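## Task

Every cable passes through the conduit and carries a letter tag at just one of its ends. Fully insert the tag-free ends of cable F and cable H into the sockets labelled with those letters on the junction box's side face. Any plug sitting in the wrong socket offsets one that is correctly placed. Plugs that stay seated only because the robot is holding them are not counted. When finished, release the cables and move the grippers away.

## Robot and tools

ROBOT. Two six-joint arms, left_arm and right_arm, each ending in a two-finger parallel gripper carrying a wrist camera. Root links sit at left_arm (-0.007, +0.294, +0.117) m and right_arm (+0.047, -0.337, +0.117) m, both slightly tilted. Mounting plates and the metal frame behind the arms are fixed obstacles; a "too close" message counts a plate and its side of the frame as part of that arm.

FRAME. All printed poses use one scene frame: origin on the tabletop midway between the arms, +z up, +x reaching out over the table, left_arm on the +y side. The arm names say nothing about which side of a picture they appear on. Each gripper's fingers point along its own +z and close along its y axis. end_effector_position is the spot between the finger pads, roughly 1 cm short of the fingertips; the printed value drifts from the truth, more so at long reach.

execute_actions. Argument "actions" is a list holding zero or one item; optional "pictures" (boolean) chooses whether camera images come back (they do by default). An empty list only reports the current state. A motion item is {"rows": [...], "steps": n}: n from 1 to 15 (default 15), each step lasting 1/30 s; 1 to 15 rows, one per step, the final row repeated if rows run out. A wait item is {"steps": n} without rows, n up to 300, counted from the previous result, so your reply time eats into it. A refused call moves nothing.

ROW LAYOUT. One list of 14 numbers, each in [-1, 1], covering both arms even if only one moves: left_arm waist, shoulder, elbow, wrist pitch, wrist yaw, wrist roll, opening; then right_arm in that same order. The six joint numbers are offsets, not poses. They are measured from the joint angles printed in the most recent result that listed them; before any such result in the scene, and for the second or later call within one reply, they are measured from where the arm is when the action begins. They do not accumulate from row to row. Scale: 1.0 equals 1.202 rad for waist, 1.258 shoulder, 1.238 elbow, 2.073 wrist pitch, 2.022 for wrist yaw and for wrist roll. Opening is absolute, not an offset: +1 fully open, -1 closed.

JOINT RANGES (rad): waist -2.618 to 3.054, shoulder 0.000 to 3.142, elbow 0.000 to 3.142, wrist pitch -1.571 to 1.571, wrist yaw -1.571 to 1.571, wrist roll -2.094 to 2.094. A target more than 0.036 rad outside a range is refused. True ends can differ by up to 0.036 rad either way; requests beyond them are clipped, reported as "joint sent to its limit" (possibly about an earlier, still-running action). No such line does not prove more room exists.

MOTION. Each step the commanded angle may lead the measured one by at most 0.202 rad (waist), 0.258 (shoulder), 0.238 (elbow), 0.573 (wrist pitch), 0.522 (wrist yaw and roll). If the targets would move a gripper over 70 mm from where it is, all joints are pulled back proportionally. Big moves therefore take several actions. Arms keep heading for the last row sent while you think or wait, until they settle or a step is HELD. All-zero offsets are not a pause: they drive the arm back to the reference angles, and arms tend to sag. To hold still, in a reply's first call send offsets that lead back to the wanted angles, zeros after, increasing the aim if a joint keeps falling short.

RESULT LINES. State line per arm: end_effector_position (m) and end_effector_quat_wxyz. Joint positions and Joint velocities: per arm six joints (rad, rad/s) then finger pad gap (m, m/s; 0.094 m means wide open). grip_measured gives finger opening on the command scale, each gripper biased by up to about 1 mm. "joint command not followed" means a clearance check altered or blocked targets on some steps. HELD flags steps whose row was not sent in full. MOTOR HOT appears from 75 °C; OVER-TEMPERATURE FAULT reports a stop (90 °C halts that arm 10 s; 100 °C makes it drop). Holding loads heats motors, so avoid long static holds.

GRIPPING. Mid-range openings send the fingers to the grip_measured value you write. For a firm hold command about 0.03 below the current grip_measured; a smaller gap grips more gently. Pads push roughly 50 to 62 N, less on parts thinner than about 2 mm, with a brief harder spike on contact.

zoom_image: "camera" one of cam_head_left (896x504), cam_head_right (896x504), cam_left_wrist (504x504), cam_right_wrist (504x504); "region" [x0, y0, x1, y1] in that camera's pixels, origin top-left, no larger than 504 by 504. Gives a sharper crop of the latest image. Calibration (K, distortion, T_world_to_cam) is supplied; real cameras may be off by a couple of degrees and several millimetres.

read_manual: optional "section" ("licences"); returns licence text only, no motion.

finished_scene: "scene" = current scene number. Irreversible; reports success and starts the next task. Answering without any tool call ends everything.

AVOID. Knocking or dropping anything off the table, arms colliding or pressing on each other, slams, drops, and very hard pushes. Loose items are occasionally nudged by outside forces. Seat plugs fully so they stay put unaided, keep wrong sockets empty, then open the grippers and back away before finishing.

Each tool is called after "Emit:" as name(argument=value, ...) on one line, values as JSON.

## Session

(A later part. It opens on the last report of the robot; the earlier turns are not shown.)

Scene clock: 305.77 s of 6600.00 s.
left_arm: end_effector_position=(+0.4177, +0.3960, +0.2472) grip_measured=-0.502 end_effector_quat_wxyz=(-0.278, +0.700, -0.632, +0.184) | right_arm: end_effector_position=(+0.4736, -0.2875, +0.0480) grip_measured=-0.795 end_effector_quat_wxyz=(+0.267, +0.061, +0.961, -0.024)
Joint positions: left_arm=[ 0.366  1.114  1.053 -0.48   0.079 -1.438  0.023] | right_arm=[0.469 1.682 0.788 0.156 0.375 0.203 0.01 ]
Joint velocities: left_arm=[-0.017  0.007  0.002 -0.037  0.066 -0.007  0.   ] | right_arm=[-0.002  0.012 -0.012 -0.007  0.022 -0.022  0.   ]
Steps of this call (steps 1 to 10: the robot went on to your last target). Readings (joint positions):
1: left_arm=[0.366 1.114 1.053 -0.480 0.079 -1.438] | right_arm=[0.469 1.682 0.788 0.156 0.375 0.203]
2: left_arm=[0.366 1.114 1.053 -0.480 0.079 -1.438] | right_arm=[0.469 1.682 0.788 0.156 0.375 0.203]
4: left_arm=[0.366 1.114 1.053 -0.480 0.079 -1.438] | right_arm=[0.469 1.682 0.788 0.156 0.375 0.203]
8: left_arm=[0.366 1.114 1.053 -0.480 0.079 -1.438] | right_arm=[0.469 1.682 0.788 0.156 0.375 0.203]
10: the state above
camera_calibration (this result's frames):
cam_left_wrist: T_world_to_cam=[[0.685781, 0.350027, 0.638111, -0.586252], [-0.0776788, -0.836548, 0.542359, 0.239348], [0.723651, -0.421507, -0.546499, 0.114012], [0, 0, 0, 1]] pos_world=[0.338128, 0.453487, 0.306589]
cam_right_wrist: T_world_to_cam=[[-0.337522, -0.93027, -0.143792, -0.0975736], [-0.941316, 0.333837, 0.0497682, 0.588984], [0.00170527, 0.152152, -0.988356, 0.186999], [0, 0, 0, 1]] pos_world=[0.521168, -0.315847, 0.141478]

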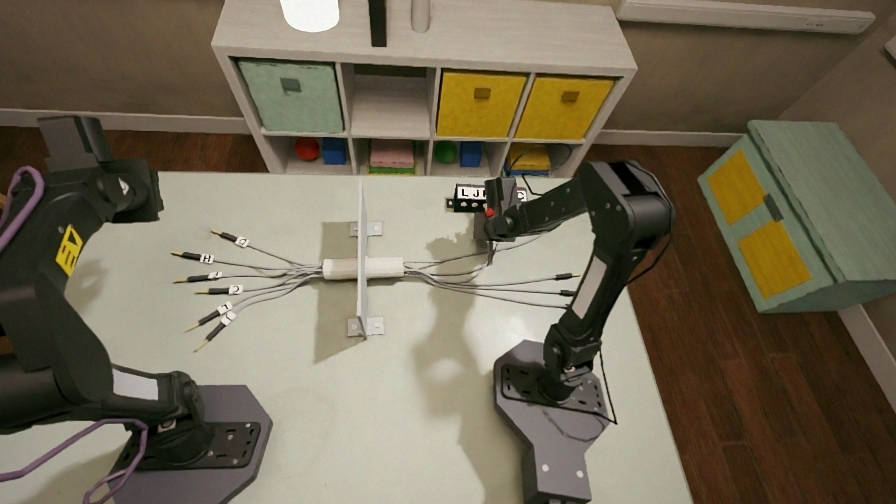

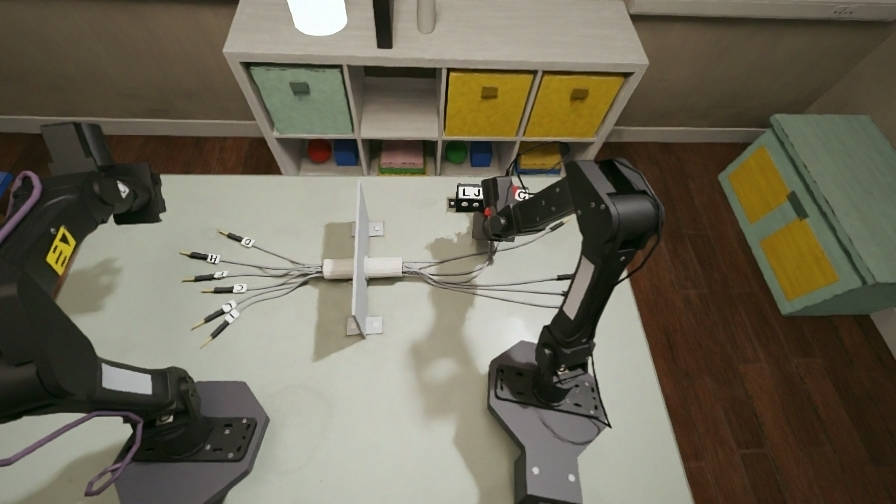

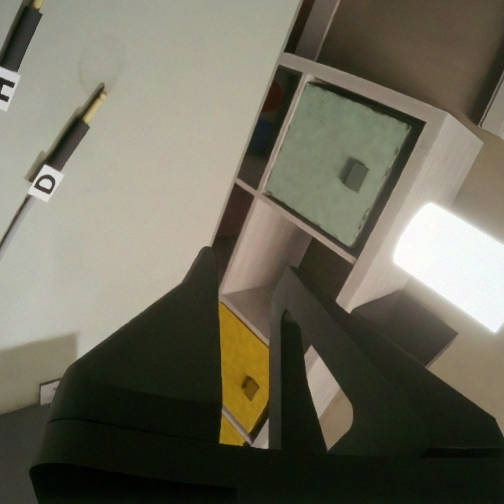

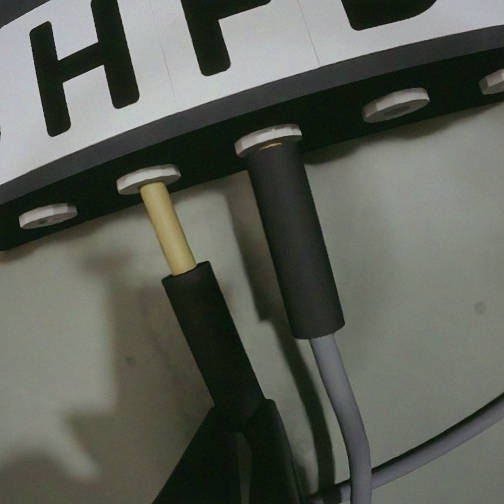

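Emit:
execute_actions(actions=[{"rows":[[0,0,0,0,0,0,-0.5,0,0,0,0.008,-0.01,0,-0.76],[0,0,0,0,0,0,-0.5,0,0,0,0.008,-0.01,0,-0.76],[0,0,0,0,0,0,-0.5,0,0,0,0.008,-0.01,0,-0.76],[0,0,0,0,0,0,-0.5,0.02,-0.02,0,0.008,-0.01,0,-0.76],[0,0,0,0,0,0,-0.5,0.035,-0.03,0,0.008,-0.01,0,-0.76]],"steps":15}], pictures=false)

Emit:
execute_actions(actions=[{"steps":10}])

Scene clock: 307.37 s of 6600.00 s.
left_arm: end_effector_position=(+0.4177, +0.3960, +0.2472) grip_measured=-0.502 end_effector_quat_wxyz=(-0.278, +0.700, -0.632, +0.184) | right_arm: end_effector_position=(+0.4727, -0.2803, +0.0491) grip_measured=-0.757 end_effector_quat_wxyz=(+0.268, +0.054, +0.962, -0.019)
Joint positions: left_arm=[ 0.366  1.114  1.053 -0.48   0.079 -1.438  0.023] | right_arm=[0.486 1.682 0.788 0.155 0.375 0.203 0.011]
Joint velocities: left_arm=[ 0.022 -0.007 -0.022  0.007 -0.051 -0.037 -0.001] | right_arm=[ 0.002  0.017 -0.032  0.081 -0.007  0.007  0.001]
Steps of this call (steps 1 to 15: the robot went on to your last target; steps 16 to 33: nothing new was sent; steps 34 to 48: all 15 steps of this action). Readings (joint positions):
34: left_arm=[0.366 1.114 1.053 -0.480 0.079 -1.438] | right_arm=[0.469 1.682 0.788 0.156 0.375 0.203]
35: left_arm=[0.366 1.114 1.053 -0.480 0.079 -1.438] | right_arm=[0.469 1.682 0.788 0.155 0.375 0.203]
37: left_arm=[0.366 1.114 1.053 -0.480 0.079 -1.438] | right_arm=[0.469 1.682 0.788 0.155 0.375 0.203]
41: left_arm=[0.366 1.114 1.053 -0.480 0.079 -1.438] | right_arm=[0.482 1.682 0.788 0.155 0.375 0.203]
48: the state above

Scene clock: 307.70 s of 6600.00 s.
left_arm: end_effector_position=(+0.4177, +0.3960, +0.2472) grip_measured=-0.502 end_effector_quat_wxyz=(-0.278, +0.700, -0.632, +0.184) | right_arm: end_effector_position=(+0.4727, -0.2803, +0.0491) grip_measured=-0.757 end_effector_quat_wxyz=(+0.268, +0.054, +0.962, -0.019)
Joint positions: left_arm=[ 0.366  1.114  1.053 -0.48   0.079 -1.438  0.023] | right_arm=[0.486 1.682 0.788 0.155 0.375 0.203 0.011]
Joint velocities: left_arm=[ 0.002 -0.002 -0.002 -0.051 -0.007  0.037 -0.001] | right_arm=[ 0.002  0.002  0.007 -0.066  0.037  0.037 -0.001]
Steps of this call (steps 1 to 10: the robot went on to your last target). Readings (joint positions):
1: left_arm=[0.366 1.114 1.053 -0.480 0.079 -1.438] | right_arm=[0.486 1.682 0.788 0.155 0.375 0.203]
2: left_arm=[0.366 1.114 1.053 -0.480 0.079 -1.438] | right_arm=[0.486 1.682 0.788 0.155 0.375 0.203]
4: left_arm=[0.366 1.114 1.053 -0.480 0.079 -1.438] | right_arm=[0.486 1.682 0.788 0.155 0.375 0.203]
8: left_arm=[0.366 1.114 1.053 -0.480 0.079 -1.438] | right_arm=[0.486 1.682 0.788 0.155 0.375 0.203]
10: the state above
camera_calibration (this result's frames):
cam_left_wrist: T_world_to_cam=[[0.685781, 0.350027, 0.638111, -0.586252], [-0.0776788, -0.836548, 0.542359, 0.239348], [0.723651, -0.421507, -0.546499, 0.114012], [0, 0, 0, 1]] pos_world=[0.338128, 0.453487, 0.306589]
cam_right_wrist: T_world_to_cam=[[-0.322146, -0.934875, -0.1491, -0.0993351], [-0.94669, 0.318157, 0.0505397, 0.583748], [0.000188756, 0.157432, -0.98753, 0.189107], [0, 0, 0, 1]] pos_world=[0.520592, -0.308361, 0.142435]

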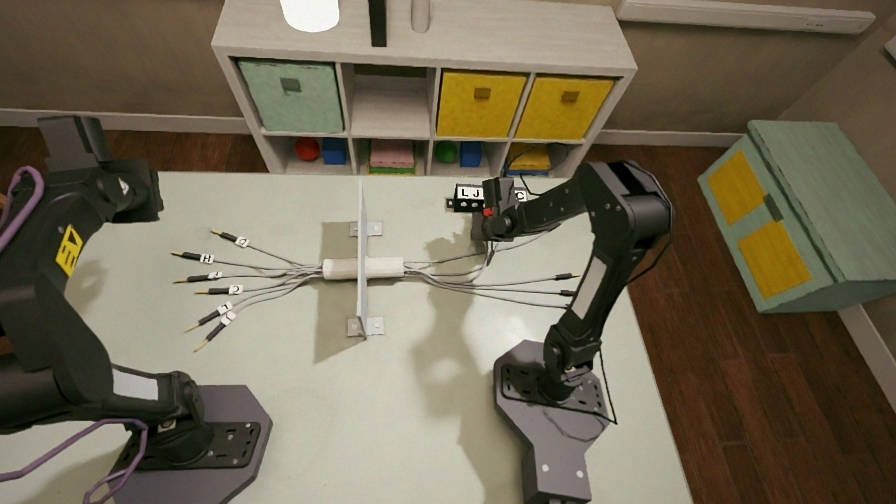

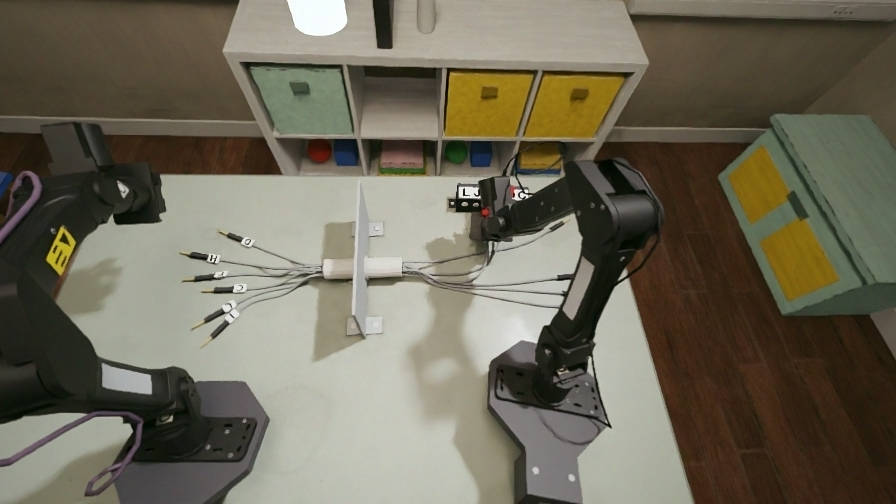

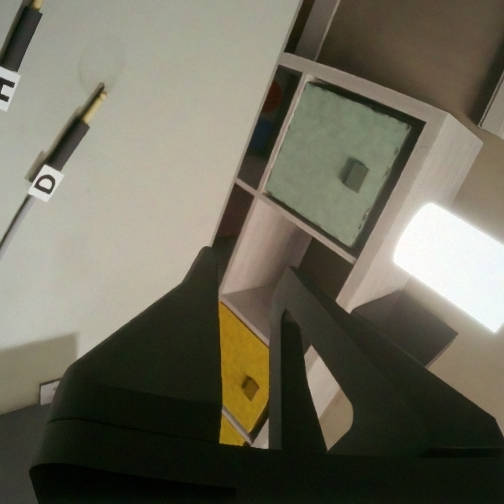

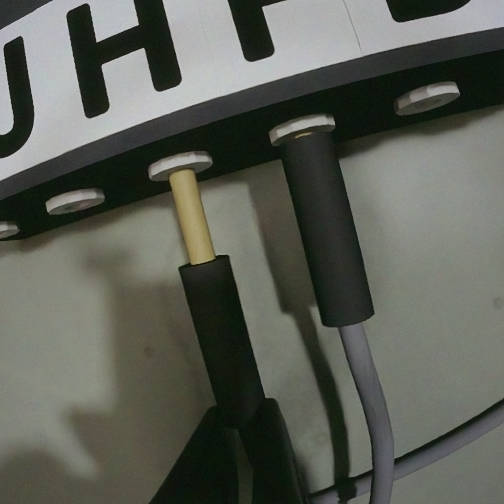

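Emit:
execute_actions(actions=[{"rows":[[0,0,0,0,0,0,-0.5,0.005,-0.03,-0.035,0.002,0,0,-0.76]],"steps":12}], pictures=false)

Emit:
execute_actions(actions=[{"steps":10}])

Scene clock: 309.03 s of 6600.00 s.
left_arm: end_effector_position=(+0.4177, +0.3960, +0.2472) grip_measured=-0.502 end_effector_quat_wxyz=(-0.278, +0.700, -0.632, +0.184) | right_arm: end_effector_position=(+0.4621, -0.2826, +0.0437) grip_measured=-0.757 end_effector_quat_wxyz=(+0.259, +0.051, +0.964, -0.024)
Joint positions: left_arm=[ 0.366  1.114  1.053 -0.48   0.079 -1.438  0.023] | right_arm=[0.486 1.677 0.759 0.158 0.379 0.203 0.011]
Joint velocities: left_arm=[-0.002  0.002  0.012  0.007 -0.051  0.051  0.   ] | right_arm=[-0.002 -0.012 -0.017 -0.007  0.022 -0.007 -0.001]
Steps of this call (steps 1 to 15: the robot went on to your last target; steps 16 to 28: nothing new was sent; steps 29 to 40: all 12 steps of this action). Readings (joint positions):
29: left_arm=[0.366 1.114 1.053 -0.480 0.079 -1.438] | right_arm=[0.486 1.682 0.785 0.157 0.377 0.203]
30: left_arm=[0.366 1.114 1.053 -0.480 0.079 -1.438] | right_arm=[0.486 1.680 0.779 0.158 0.379 0.203]
32: left_arm=[0.366 1.114 1.053 -0.480 0.079 -1.438] | right_arm=[0.486 1.677 0.766 0.158 0.379 0.203]
36: left_arm=[0.366 1.114 1.053 -0.480 0.079 -1.438] | right_arm=[0.486 1.677 0.759 0.158 0.379 0.203]
40: the state above

Scene clock: 309.37 s of 6600.00 s.
left_arm: end_effector_position=(+0.4177, +0.3960, +0.2472) grip_measured=-0.502 end_effector_quat_wxyz=(-0.278, +0.700, -0.632, +0.184) | right_arm: end_effector_position=(+0.4621, -0.2826, +0.0437) grip_measured=-0.757 end_effector_quat_wxyz=(+0.259, +0.051, +0.964, -0.024)
Joint positions: left_arm=[ 0.366  1.114  1.053 -0.48   0.079 -1.438  0.023] | right_arm=[0.486 1.677 0.759 0.158 0.379 0.203 0.011]
Joint velocities: left_arm=[-0.022 -0.012 -0.017  0.007  0.051 -0.022  0.001] | right_arm=[-0.012  0.002 -0.017 -0.081 -0.007 -0.007  0.   ]
Steps of this call (steps 1 to 10: the robot went on to your last target). Readings (joint positions):
1: left_arm=[0.366 1.114 1.053 -0.480 0.079 -1.438] | right_arm=[0.486 1.677 0.759 0.158 0.379 0.203]
2: left_arm=[0.366 1.114 1.053 -0.480 0.079 -1.438] | right_arm=[0.486 1.677 0.759 0.158 0.379 0.203]
4: left_arm=[0.366 1.114 1.053 -0.480 0.079 -1.438] | right_arm=[0.486 1.677 0.759 0.158 0.379 0.203]
8: left_arm=[0.366 1.114 1.053 -0.480 0.079 -1.438] | right_arm=[0.486 1.677 0.759 0.158 0.379 0.203]
10: the state above
camera_calibration (this result's frames):
cam_left_wrist: T_world_to_cam=[[0.685781, 0.350027, 0.638111, -0.586252], [-0.0776788, -0.836548, 0.542359, 0.239348], [0.723651, -0.421507, -0.546499, 0.114012], [0, 0, 0, 1]] pos_world=[0.338128, 0.453487, 0.306589]
cam_right_wrist: T_world_to_cam=[[-0.322859, -0.936917, -0.133973, -0.106629], [-0.946236, 0.316546, 0.0666109, 0.57339], [-0.0200002, 0.148276, -0.988744, 0.190908], [0, 0, 0, 1]] pos_world=[0.511954, -0.309714, 0.13628]

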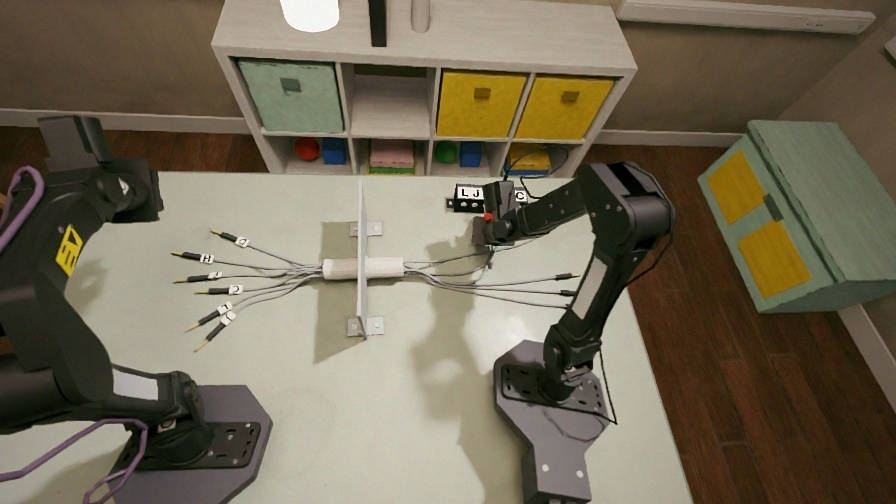

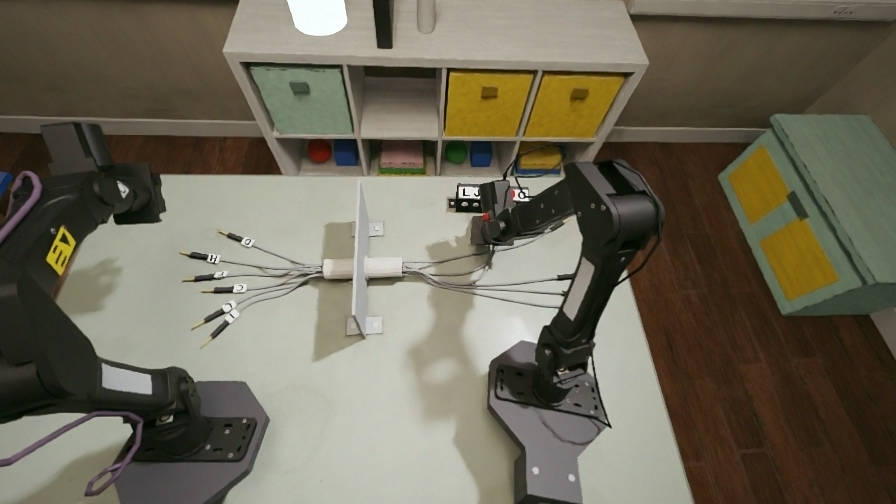

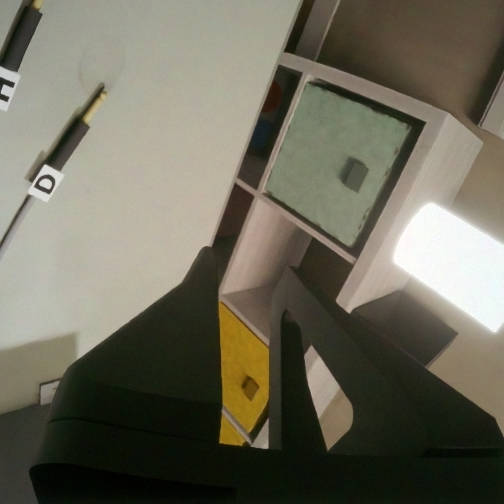

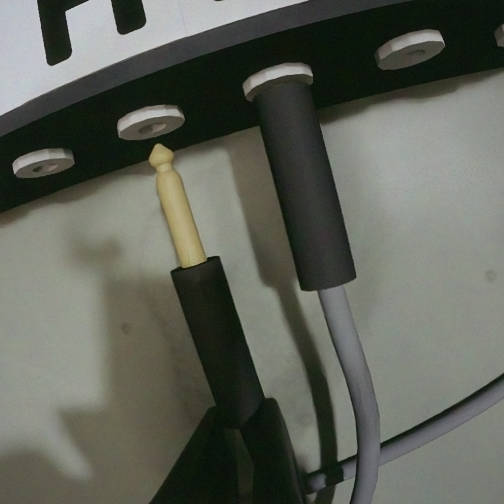

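Emit:
execute_actions(actions=[{"rows":[[0,0,0,0,0,0,-0.5,0,-0.02,-0.012,0.006,0,0,-0.8],[0,0,0,0,0,0,-0.5,0,-0.03,-0.012,0.006,0,0,-0.83],[0,0,0,0,0,0,-0.5,0,-0.04,-0.012,0.006,0,0,-0.83],[0,0,0,0,0,0,-0.5,0.02,-0.045,-0.012,0.006,0,0.04,-0.83]],"steps":15}], pictures=false)

Emit:
execute_actions(actions=[{"steps":10}])

Scene clock: 310.97 s of 6600.00 s.
left_arm: end_effector_position=(+0.4178, +0.3959, +0.2472) grip_measured=-0.502 end_effector_quat_wxyz=(-0.278, +0.700, -0.632, +0.184) | right_arm: end_effector_position=(+0.4650, -0.2806, +0.0516) grip_measured=-0.798 end_effector_quat_wxyz=(+0.268, +0.083, +0.960, -0.011)
Joint positions: left_arm=[ 0.366  1.114  1.053 -0.48   0.079 -1.438  0.023] | right_arm=[0.493 1.655 0.759 0.154 0.379 0.27  0.009]
Joint velocities: left_arm=[ 0.012 -0.022 -0.022 -0.022 -0.022  0.022  0.001] | right_arm=[ 0.002 -0.022  0.007  0.037  0.007  0.051 -0.001]
Steps of this call (steps 1 to 15: the robot went on to your last target; steps 16 to 33: nothing new was sent; steps 34 to 48: all 15 steps of this action). Readings (joint positions):
34: left_arm=[0.366 1.114 1.053 -0.480 0.079 -1.438] | right_arm=[0.486 1.677 0.759 0.158 0.379 0.203]
35: left_arm=[0.366 1.114 1.053 -0.480 0.079 -1.438] | right_arm=[0.486 1.677 0.759 0.158 0.379 0.203]
37: left_arm=[0.366 1.114 1.053 -0.480 0.079 -1.438] | right_arm=[0.486 1.672 0.759 0.157 0.379 0.213]
41: left_arm=[0.366 1.114 1.053 -0.480 0.079 -1.438] | right_arm=[0.492 1.655 0.759 0.154 0.379 0.250]
48: the state above

Scene clock: 311.30 s of 6600.00 s.
left_arm: end_effector_position=(+0.4178, +0.3959, +0.2472) grip_measured=-0.502 end_effector_quat_wxyz=(-0.278, +0.700, -0.632, +0.184) | right_arm: end_effector_position=(+0.4650, -0.2806, +0.0516) grip_measured=-0.798 end_effector_quat_wxyz=(+0.268, +0.085, +0.960, -0.010)
Joint positions: left_arm=[ 0.366  1.114  1.053 -0.48   0.079 -1.438  0.023] | right_arm=[0.493 1.655 0.759 0.154 0.379 0.275 0.009]
Joint velocities: left_arm=[ 0.007 -0.002  0.002 -0.051  0.051 -0.081  0.   ] | right_arm=[-0.002  0.007  0.012 -0.037 -0.007 -0.037  0.   ]
Steps of this call (steps 1 to 10: the robot went on to your last target). Readings (joint positions):
1: left_arm=[0.366 1.114 1.053 -0.480 0.079 -1.438] | right_arm=[0.493 1.655 0.759 0.154 0.379 0.271]
2: left_arm=[0.366 1.114 1.053 -0.480 0.079 -1.438] | right_arm=[0.493 1.655 0.759 0.154 0.379 0.272]
4: left_arm=[0.366 1.114 1.053 -0.480 0.079 -1.438] | right_arm=[0.493 1.655 0.759 0.154 0.379 0.273]
8: left_arm=[0.366 1.114 1.053 -0.480 0.079 -1.438] | right_arm=[0.493 1.655 0.759 0.154 0.379 0.274]
10: the state above
camera_calibration (this result's frames):
cam_left_wrist: T_world_to_cam=[[0.685822, 0.350047, 0.638056, -0.586251], [-0.0779158, -0.836373, 0.542596, 0.239265], [0.723587, -0.421839, -0.546328, 0.114088], [0, 0, 0, 1]] pos_world=[0.338154, 0.453457, 0.306566]
cam_right_wrist: T_world_to_cam=[[-0.373393, -0.909695, -0.181751, -0.0691005], [-0.927587, 0.36879, 0.0597988, 0.581258], [0.0126293, 0.190918, -0.981525, 0.194971], [0, 0, 0, 1]] pos_world=[0.510904, -0.314446, 0.144051]

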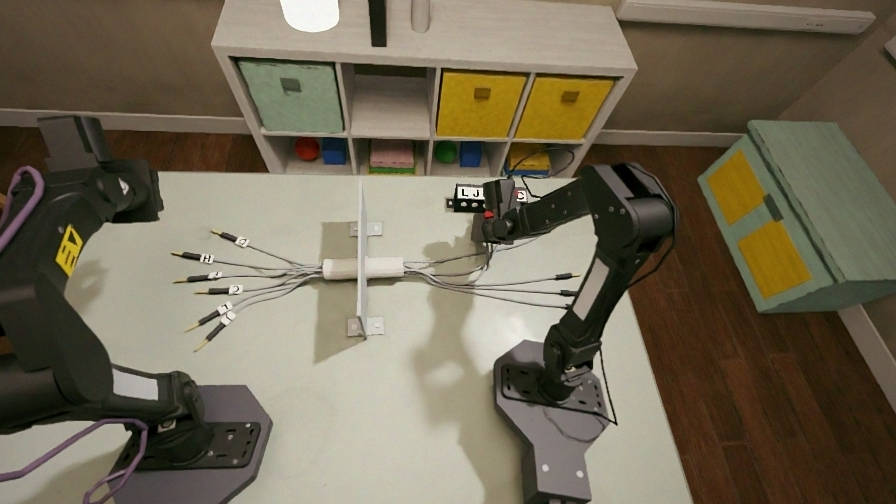

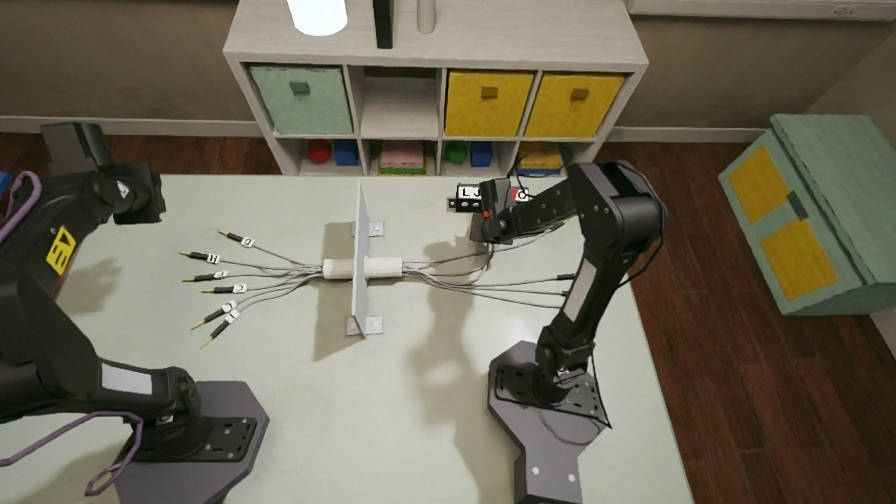

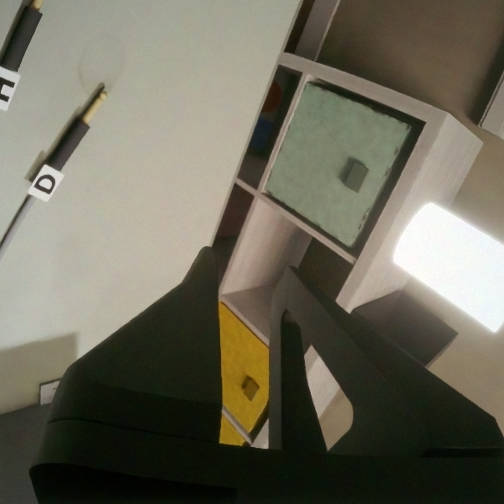

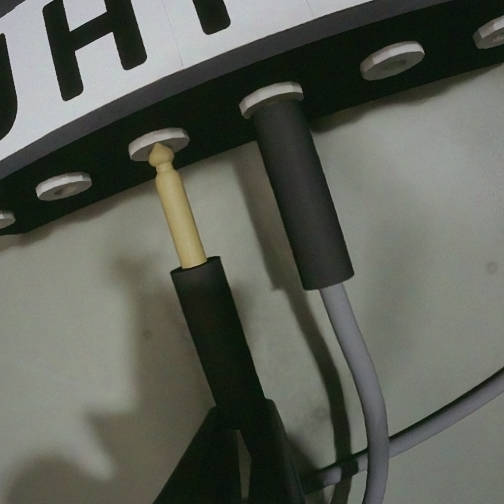

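Emit:
execute_actions(actions=[{"rows":[[0,0,0,0,0,0,-0.5,0,0.01,0.035,0.008,0,0,-0.83],[0,0,0,0,0,0,-0.5,0,0.015,0.045,0.01,0,0,-0.83],[0,0,0,0,0,0,-0.5,0,0.015,0.053,0.012,0,0,-0.83]],"steps":12}], pictures=false)

Emit:
execute_actions(actions=[{"steps":10}])

Scene clock: 312.60 s of 6600.00 s.
left_arm: end_effector_position=(+0.4178, +0.3959, +0.2472) grip_measured=-0.502 end_effector_quat_wxyz=(-0.278, +0.700, -0.632, +0.184) | right_arm: end_effector_position=(+0.4663, -0.2795, +0.0487) grip_measured=-0.798 end_effector_quat_wxyz=(+0.260, +0.083, +0.962, -0.012)
Joint positions: left_arm=[ 0.366  1.114  1.053 -0.48   0.079 -1.438  0.023] | right_arm=[0.493 1.671 0.779 0.133 0.379 0.275 0.009]
Joint velocities: left_arm=[-0.007 -0.017 -0.007 -0.007 -0.051  0.051 -0.   ] | right_arm=[ 0.027 -0.007 -0.012 -0.037 -0.022 -0.007  0.   ]
Steps of this call (steps 1 to 15: the robot went on to your last target; steps 16 to 27: nothing new was sent; steps 28 to 39: all 12 steps of this action). Readings (joint positions):
28: left_arm=[0.366 1.114 1.053 -0.480 0.079 -1.438] | right_arm=[0.493 1.655 0.759 0.154 0.379 0.275]
29: left_arm=[0.366 1.114 1.053 -0.480 0.079 -1.438] | right_arm=[0.493 1.655 0.762 0.152 0.379 0.275]
31: left_arm=[0.366 1.114 1.053 -0.480 0.079 -1.438] | right_arm=[0.493 1.663 0.772 0.141 0.379 0.275]
35: left_arm=[0.366 1.114 1.053 -0.480 0.079 -1.438] | right_arm=[0.493 1.671 0.779 0.135 0.379 0.275]
39: the state above

Scene clock: 312.93 s of 6600.00 s.
left_arm: end_effector_position=(+0.4178, +0.3959, +0.2472) grip_measured=-0.502 end_effector_quat_wxyz=(-0.278, +0.700, -0.632, +0.184) | right_arm: end_effector_position=(+0.4663, -0.2795, +0.0486) grip_measured=-0.798 end_effector_quat_wxyz=(+0.260, +0.083, +0.962, -0.012)
Joint positions: left_arm=[ 0.366  1.114  1.053 -0.48   0.079 -1.438  0.023] | right_arm=[0.493 1.671 0.779 0.133 0.379 0.275 0.009]
Joint velocities: left_arm=[-0.002  0.002  0.007 -0.022 -0.051  0.066 -0.002] | right_arm=[-0.007  0.012 -0.007  0.066  0.007 -0.022  0.   ]
Steps of this call (steps 1 to 10: the robot went on to your last target). Readings (joint positions):
1: left_arm=[0.366 1.114 1.053 -0.480 0.079 -1.438] | right_arm=[0.493 1.671 0.779 0.133 0.379 0.275]
2: left_arm=[0.366 1.114 1.053 -0.480 0.079 -1.438] | right_arm=[0.493 1.671 0.779 0.133 0.379 0.275]
4: left_arm=[0.366 1.114 1.053 -0.480 0.079 -1.438] | right_arm=[0.493 1.671 0.779 0.133 0.379 0.275]
8: left_arm=[0.366 1.114 1.053 -0.480 0.079 -1.438] | right_arm=[0.493 1.671 0.779 0.133 0.379 0.275]
10: the state above
camera_calibration (this result's frames):
cam_left_wrist: T_world_to_cam=[[0.685822, 0.350047, 0.638056, -0.586251], [-0.0779158, -0.836373, 0.542596, 0.239265], [0.723587, -0.421839, -0.546328, 0.114088], [0, 0, 0, 1]] pos_world=[0.338154, 0.453457, 0.306566]
cam_right_wrist: T_world_to_cam=[[-0.373108, -0.911615, -0.172475, -0.0693232], [-0.927781, 0.365879, 0.073181, 0.580836], [-0.00360789, 0.187324, -0.982292, 0.198385], [0, 0, 0, 1]] pos_world=[0.513739, -0.312874, 0.140409]

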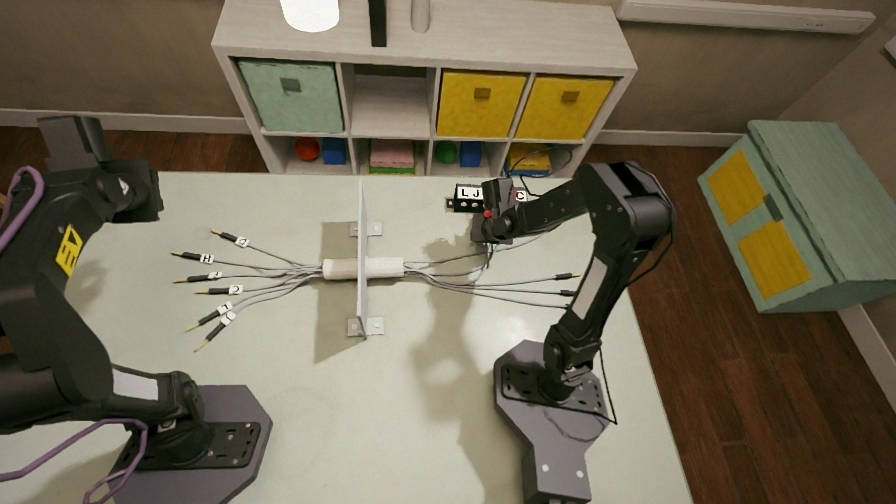

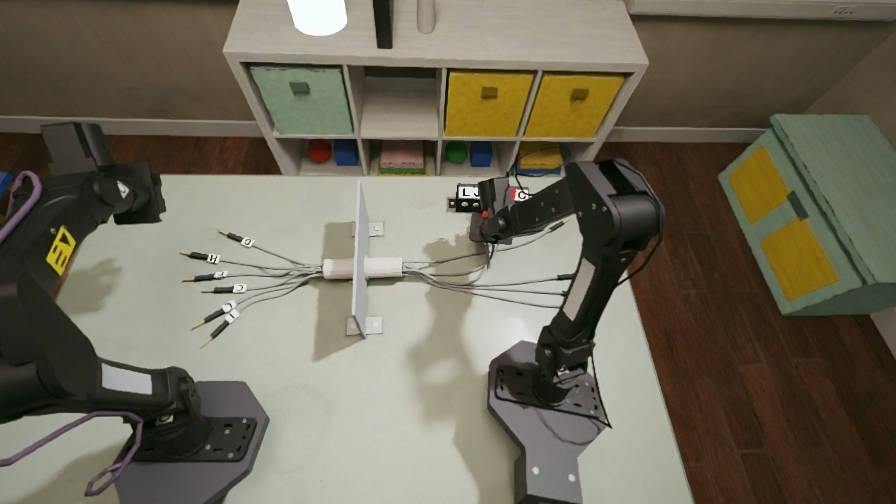

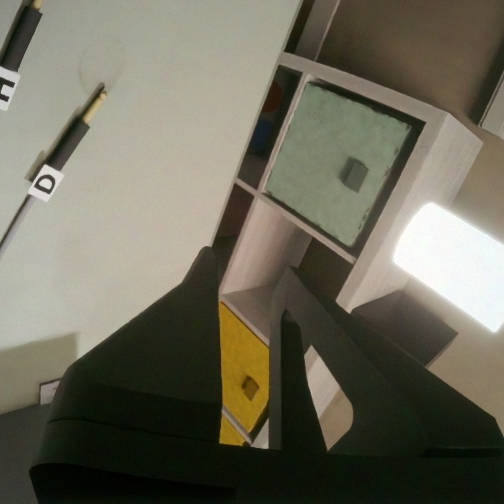

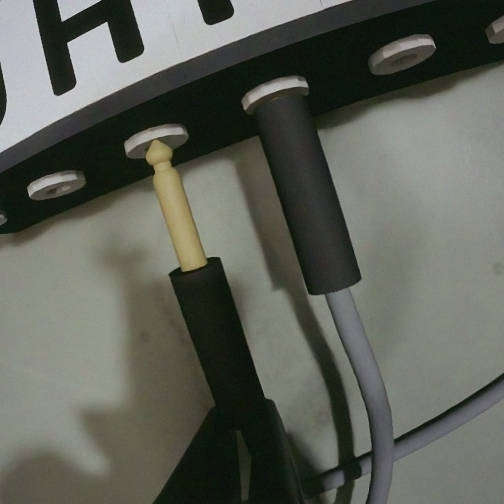

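Emit:
execute_actions(actions=[{"rows":[[0,0,0,0,0,0,-0.5,0,-0.02,-0.012,0.02,0,0,-0.83],[0,0,0,0,0,0,-0.5,0,-0.03,0,0.025,0,0,-0.83],[0,0,0,0,0,0,-0.5,0,-0.03,0,0.025,0,0,-0.83],[0,0,0,0,0,0,-0.5,0,-0.03,0,0.025,0,0,-0.83],[0,0,0,0,0,0,-0.5,0,-0.03,0.03,0.025,0,0,-0.83],[0,0,0,0,0,0,-0.5,0,-0.03,0.04,0.03,0,0,-0.83]],"steps":14}], pictures=false)

Emit:
execute_actions(actions=[{"steps":10}])

Scene clock: 314.40 s of 6600.00 s.
left_arm: end_effector_position=(+0.4178, +0.3959, +0.2472) grip_measured=-0.502 end_effector_quat_wxyz=(-0.278, +0.700, -0.632, +0.184) | right_arm: end_effector_position=(+0.4662, -0.2795, +0.0486) grip_measured=-0.798 end_effector_quat_wxyz=(+0.260, +0.083, +0.962, -0.012)
Joint positions: left_arm=[ 0.366  1.114  1.053 -0.48   0.079 -1.438  0.023] | right_arm=[0.493 1.671 0.779 0.133 0.379 0.275 0.009]
Joint velocities: left_arm=[ 0.022 -0.002 -0.012 -0.007 -0.022  0.022  0.   ] | right_arm=[ 0.007  0.002 -0.007 -0.037 -0.11  -0.051 -0.001]
Steps of this call (steps 1 to 15: the robot went on to your last target; steps 16 to 30: nothing new was sent; steps 31 to 44: all 14 steps of this action). Readings (joint positions):
31: left_arm=[0.366 1.114 1.053 -0.480 0.079 -1.438] | right_arm=[0.493 1.671 0.779 0.133 0.379 0.275]
32: left_arm=[0.366 1.114 1.053 -0.480 0.079 -1.438] | right_arm=[0.493 1.671 0.779 0.133 0.379 0.275]
34: left_arm=[0.366 1.114 1.053 -0.480 0.079 -1.438] | right_arm=[0.493 1.671 0.779 0.133 0.379 0.275]
38: left_arm=[0.366 1.114 1.053 -0.480 0.079 -1.438] | right_arm=[0.493 1.671 0.779 0.133 0.379 0.275]
44: the state above

Scene clock: 314.73 s of 6600.00 s.
left_arm: end_effector_position=(+0.4178, +0.3959, +0.2472) grip_measured=-0.502 end_effector_quat_wxyz=(-0.278, +0.700, -0.632, +0.184) | right_arm: end_effector_position=(+0.4662, -0.2795, +0.0486) grip_measured=-0.798 end_effector_quat_wxyz=(+0.260, +0.083, +0.962, -0.012)
Joint positions: left_arm=[ 0.366  1.114  1.053 -0.48   0.079 -1.438  0.023] | right_arm=[0.493 1.671 0.779 0.133 0.379 0.275 0.009]
Joint velocities: left_arm=[-0.002  0.002 -0.012  0.007  0.022 -0.081 -0.001] | right_arm=[-0.007 -0.002 -0.017  0.007  0.007  0.022 -0.001]
Steps of this call (steps 1 to 10: the robot went on to your last target). Readings (joint positions):
1: left_arm=[0.366 1.114 1.053 -0.480 0.079 -1.438] | right_arm=[0.493 1.671 0.779 0.133 0.379 0.275]
2: left_arm=[0.366 1.114 1.053 -0.480 0.079 -1.438] | right_arm=[0.493 1.671 0.779 0.133 0.379 0.275]
4: left_arm=[0.366 1.114 1.053 -0.480 0.079 -1.438] | right_arm=[0.493 1.671 0.779 0.133 0.379 0.275]
8: left_arm=[0.366 1.114 1.053 -0.480 0.079 -1.438] | right_arm=[0.493 1.671 0.779 0.133 0.379 0.275]
10: the state above
camera_calibration (this result's frames):
cam_left_wrist: T_world_to_cam=[[0.685822, 0.350047, 0.638056, -0.586251], [-0.0779158, -0.836373, 0.542596, 0.239265], [0.723587, -0.421839, -0.546328, 0.114088], [0, 0, 0, 1]] pos_world=[0.338154, 0.453457, 0.306566]
cam_right_wrist: T_world_to_cam=[[-0.373097, -0.911662, -0.172254, -0.0693986], [-0.927784, 0.365811, 0.0734806, 0.580739], [-0.00397706, 0.18723, -0.982308, 0.19849], [0, 0, 0, 1]] pos_world=[0.513697, -0.312872, 0.140351]

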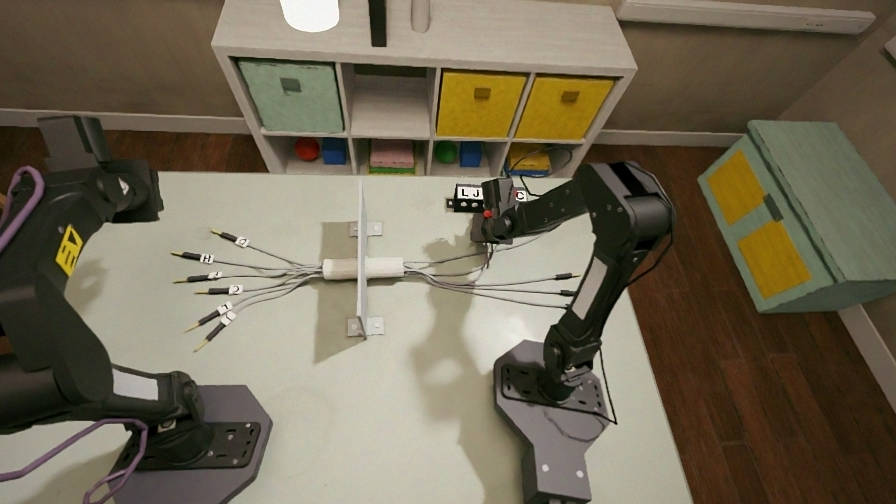

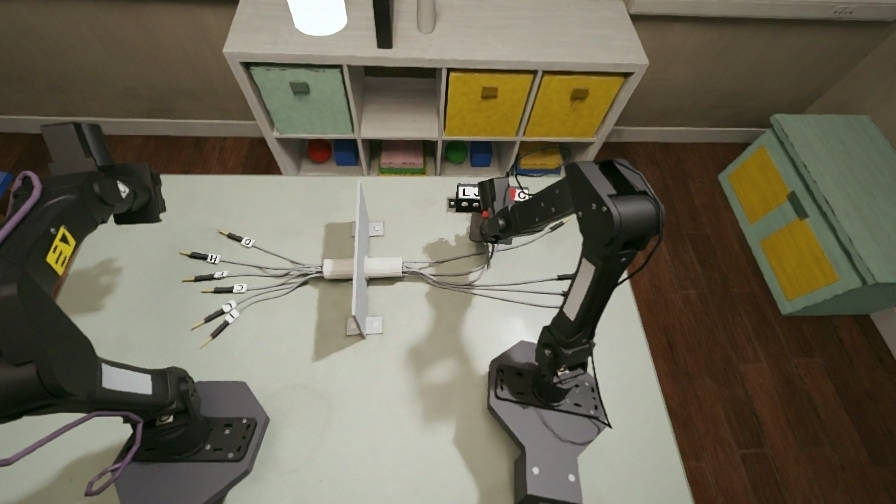

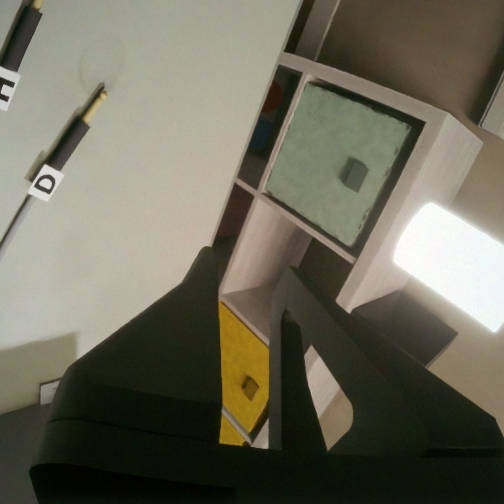

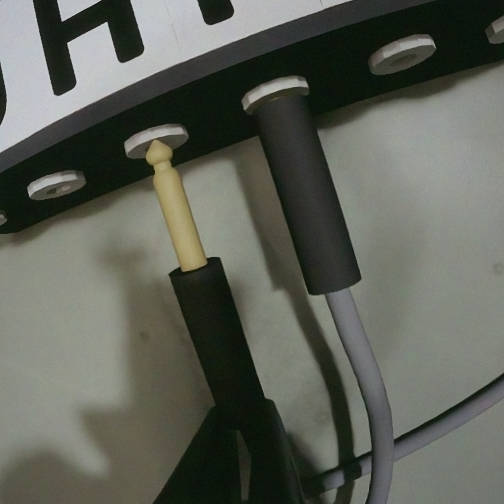

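Emit:
execute_actions(actions=[{"rows":[[0,0,0,0,0,0,-0.5,0,-0.055,-0.04,0.03,0,0,-0.83]],"steps":12}], pictures=false)

Emit:
execute_actions(actions=[{"steps":10}])

Scene clock: 315.87 s of 6600.00 s.
left_arm: end_effector_position=(+0.4178, +0.3959, +0.2472) grip_measured=-0.502 end_effector_quat_wxyz=(-0.278, +0.700, -0.632, +0.184) | right_arm: end_effector_position=(+0.4667, -0.2814, +0.0575) grip_measured=-0.798 end_effector_quat_wxyz=(+0.279, +0.089, +0.956, -0.006)
Joint positions: left_arm=[ 0.366  1.114  1.053 -0.48   0.079 -1.438  0.023] | right_arm=[0.493 1.634 0.745 0.173 0.379 0.275 0.009]
Joint velocities: left_arm=[ 0.022  0.007  0.002  0.037 -0.022  0.007 -0.   ] | right_arm=[-0.002 -0.007 -0.012  0.022 -0.007  0.022  0.001]
Steps of this call (steps 1 to 15: the robot went on to your last target; steps 16 to 22: nothing new was sent; steps 23 to 34: all 12 steps of this action). Readings (joint positions):
23: left_arm=[0.366 1.114 1.053 -0.480 0.079 -1.438] | right_arm=[0.493 1.668 0.774 0.137 0.379 0.275]
24: left_arm=[0.366 1.114 1.053 -0.480 0.079 -1.438] | right_arm=[0.493 1.660 0.763 0.145 0.379 0.275]
26: left_arm=[0.366 1.114 1.053 -0.480 0.079 -1.438] | right_arm=[0.493 1.642 0.747 0.152 0.379 0.275]
30: left_arm=[0.366 1.114 1.053 -0.480 0.079 -1.438] | right_arm=[0.493 1.634 0.745 0.167 0.379 0.275]
34: the state above

Scene clock: 316.20 s of 6600.00 s.
left_arm: end_effector_position=(+0.4178, +0.3959, +0.2472) grip_measured=-0.502 end_effector_quat_wxyz=(-0.278, +0.700, -0.632, +0.184) | right_arm: end_effector_position=(+0.4672, -0.2813, +0.0578) grip_measured=-0.798 end_effector_quat_wxyz=(+0.280, +0.090, +0.956, -0.006)
Joint positions: left_arm=[ 0.366  1.114  1.053 -0.48   0.079 -1.438  0.023] | right_arm=[0.493 1.634 0.745 0.176 0.379 0.275 0.009]
Joint velocities: left_arm=[-0.007 -0.012 -0.027  0.037 -0.037 -0.051  0.001] | right_arm=[-0.012  0.007 -0.002  0.081 -0.007  0.022 -0.   ]
Steps of this call (steps 1 to 10: the robot went on to your last target). Readings (joint positions):
1: left_arm=[0.366 1.114 1.053 -0.480 0.079 -1.438] | right_arm=[0.493 1.634 0.745 0.174 0.379 0.275]
2: left_arm=[0.366 1.114 1.053 -0.480 0.079 -1.438] | right_arm=[0.493 1.634 0.745 0.174 0.379 0.275]
4: left_arm=[0.366 1.114 1.053 -0.480 0.079 -1.438] | right_arm=[0.493 1.634 0.745 0.175 0.379 0.275]
8: left_arm=[0.366 1.114 1.053 -0.480 0.079 -1.438] | right_arm=[0.493 1.634 0.745 0.175 0.379 0.275]
10: the state above
camera_calibration (this result's frames):
cam_left_wrist: T_world_to_cam=[[0.685822, 0.350047, 0.638056, -0.586251], [-0.0779158, -0.836373, 0.542596, 0.239265], [0.723587, -0.421839, -0.546328, 0.114088], [0, 0, 0, 1]] pos_world=[0.338154, 0.453457, 0.306566]
cam_right_wrist: T_world_to_cam=[[-0.373845, -0.90598, -0.198597, -0.0655973], [-0.92663, 0.374059, 0.0378991, 0.585489], [0.0399509, 0.198194, -0.979348, 0.190276], [0, 0, 0, 1]] pos_world=[0.510407, -0.316148, 0.15113]

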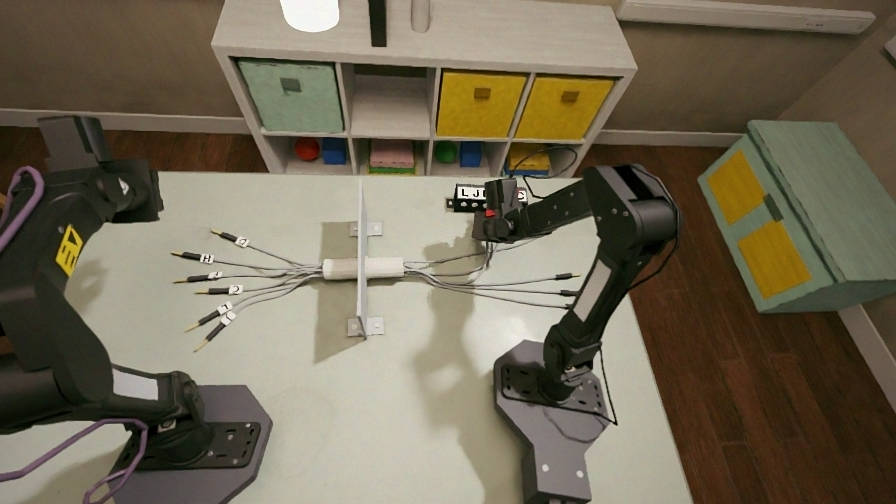

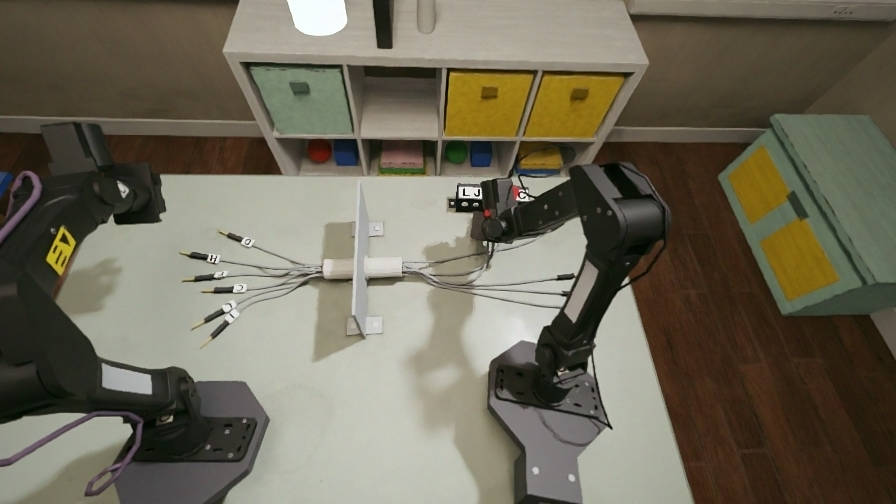

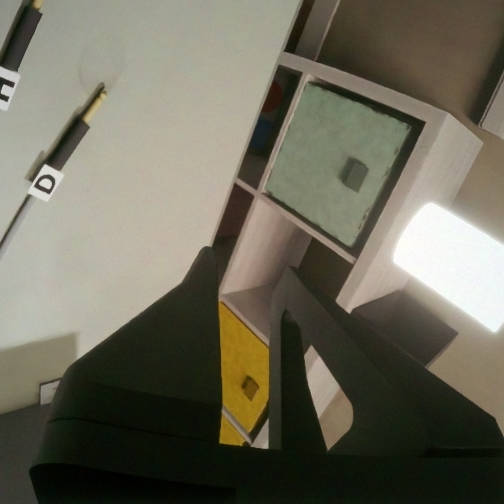

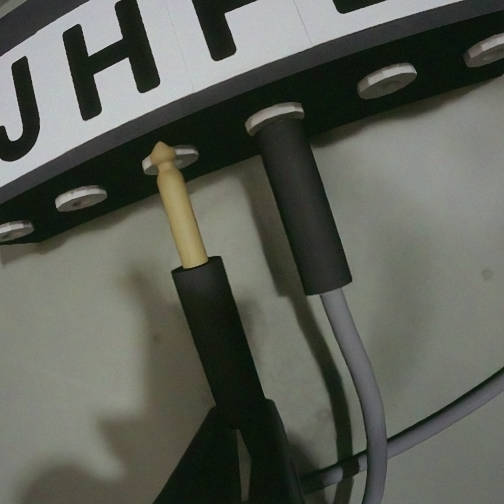

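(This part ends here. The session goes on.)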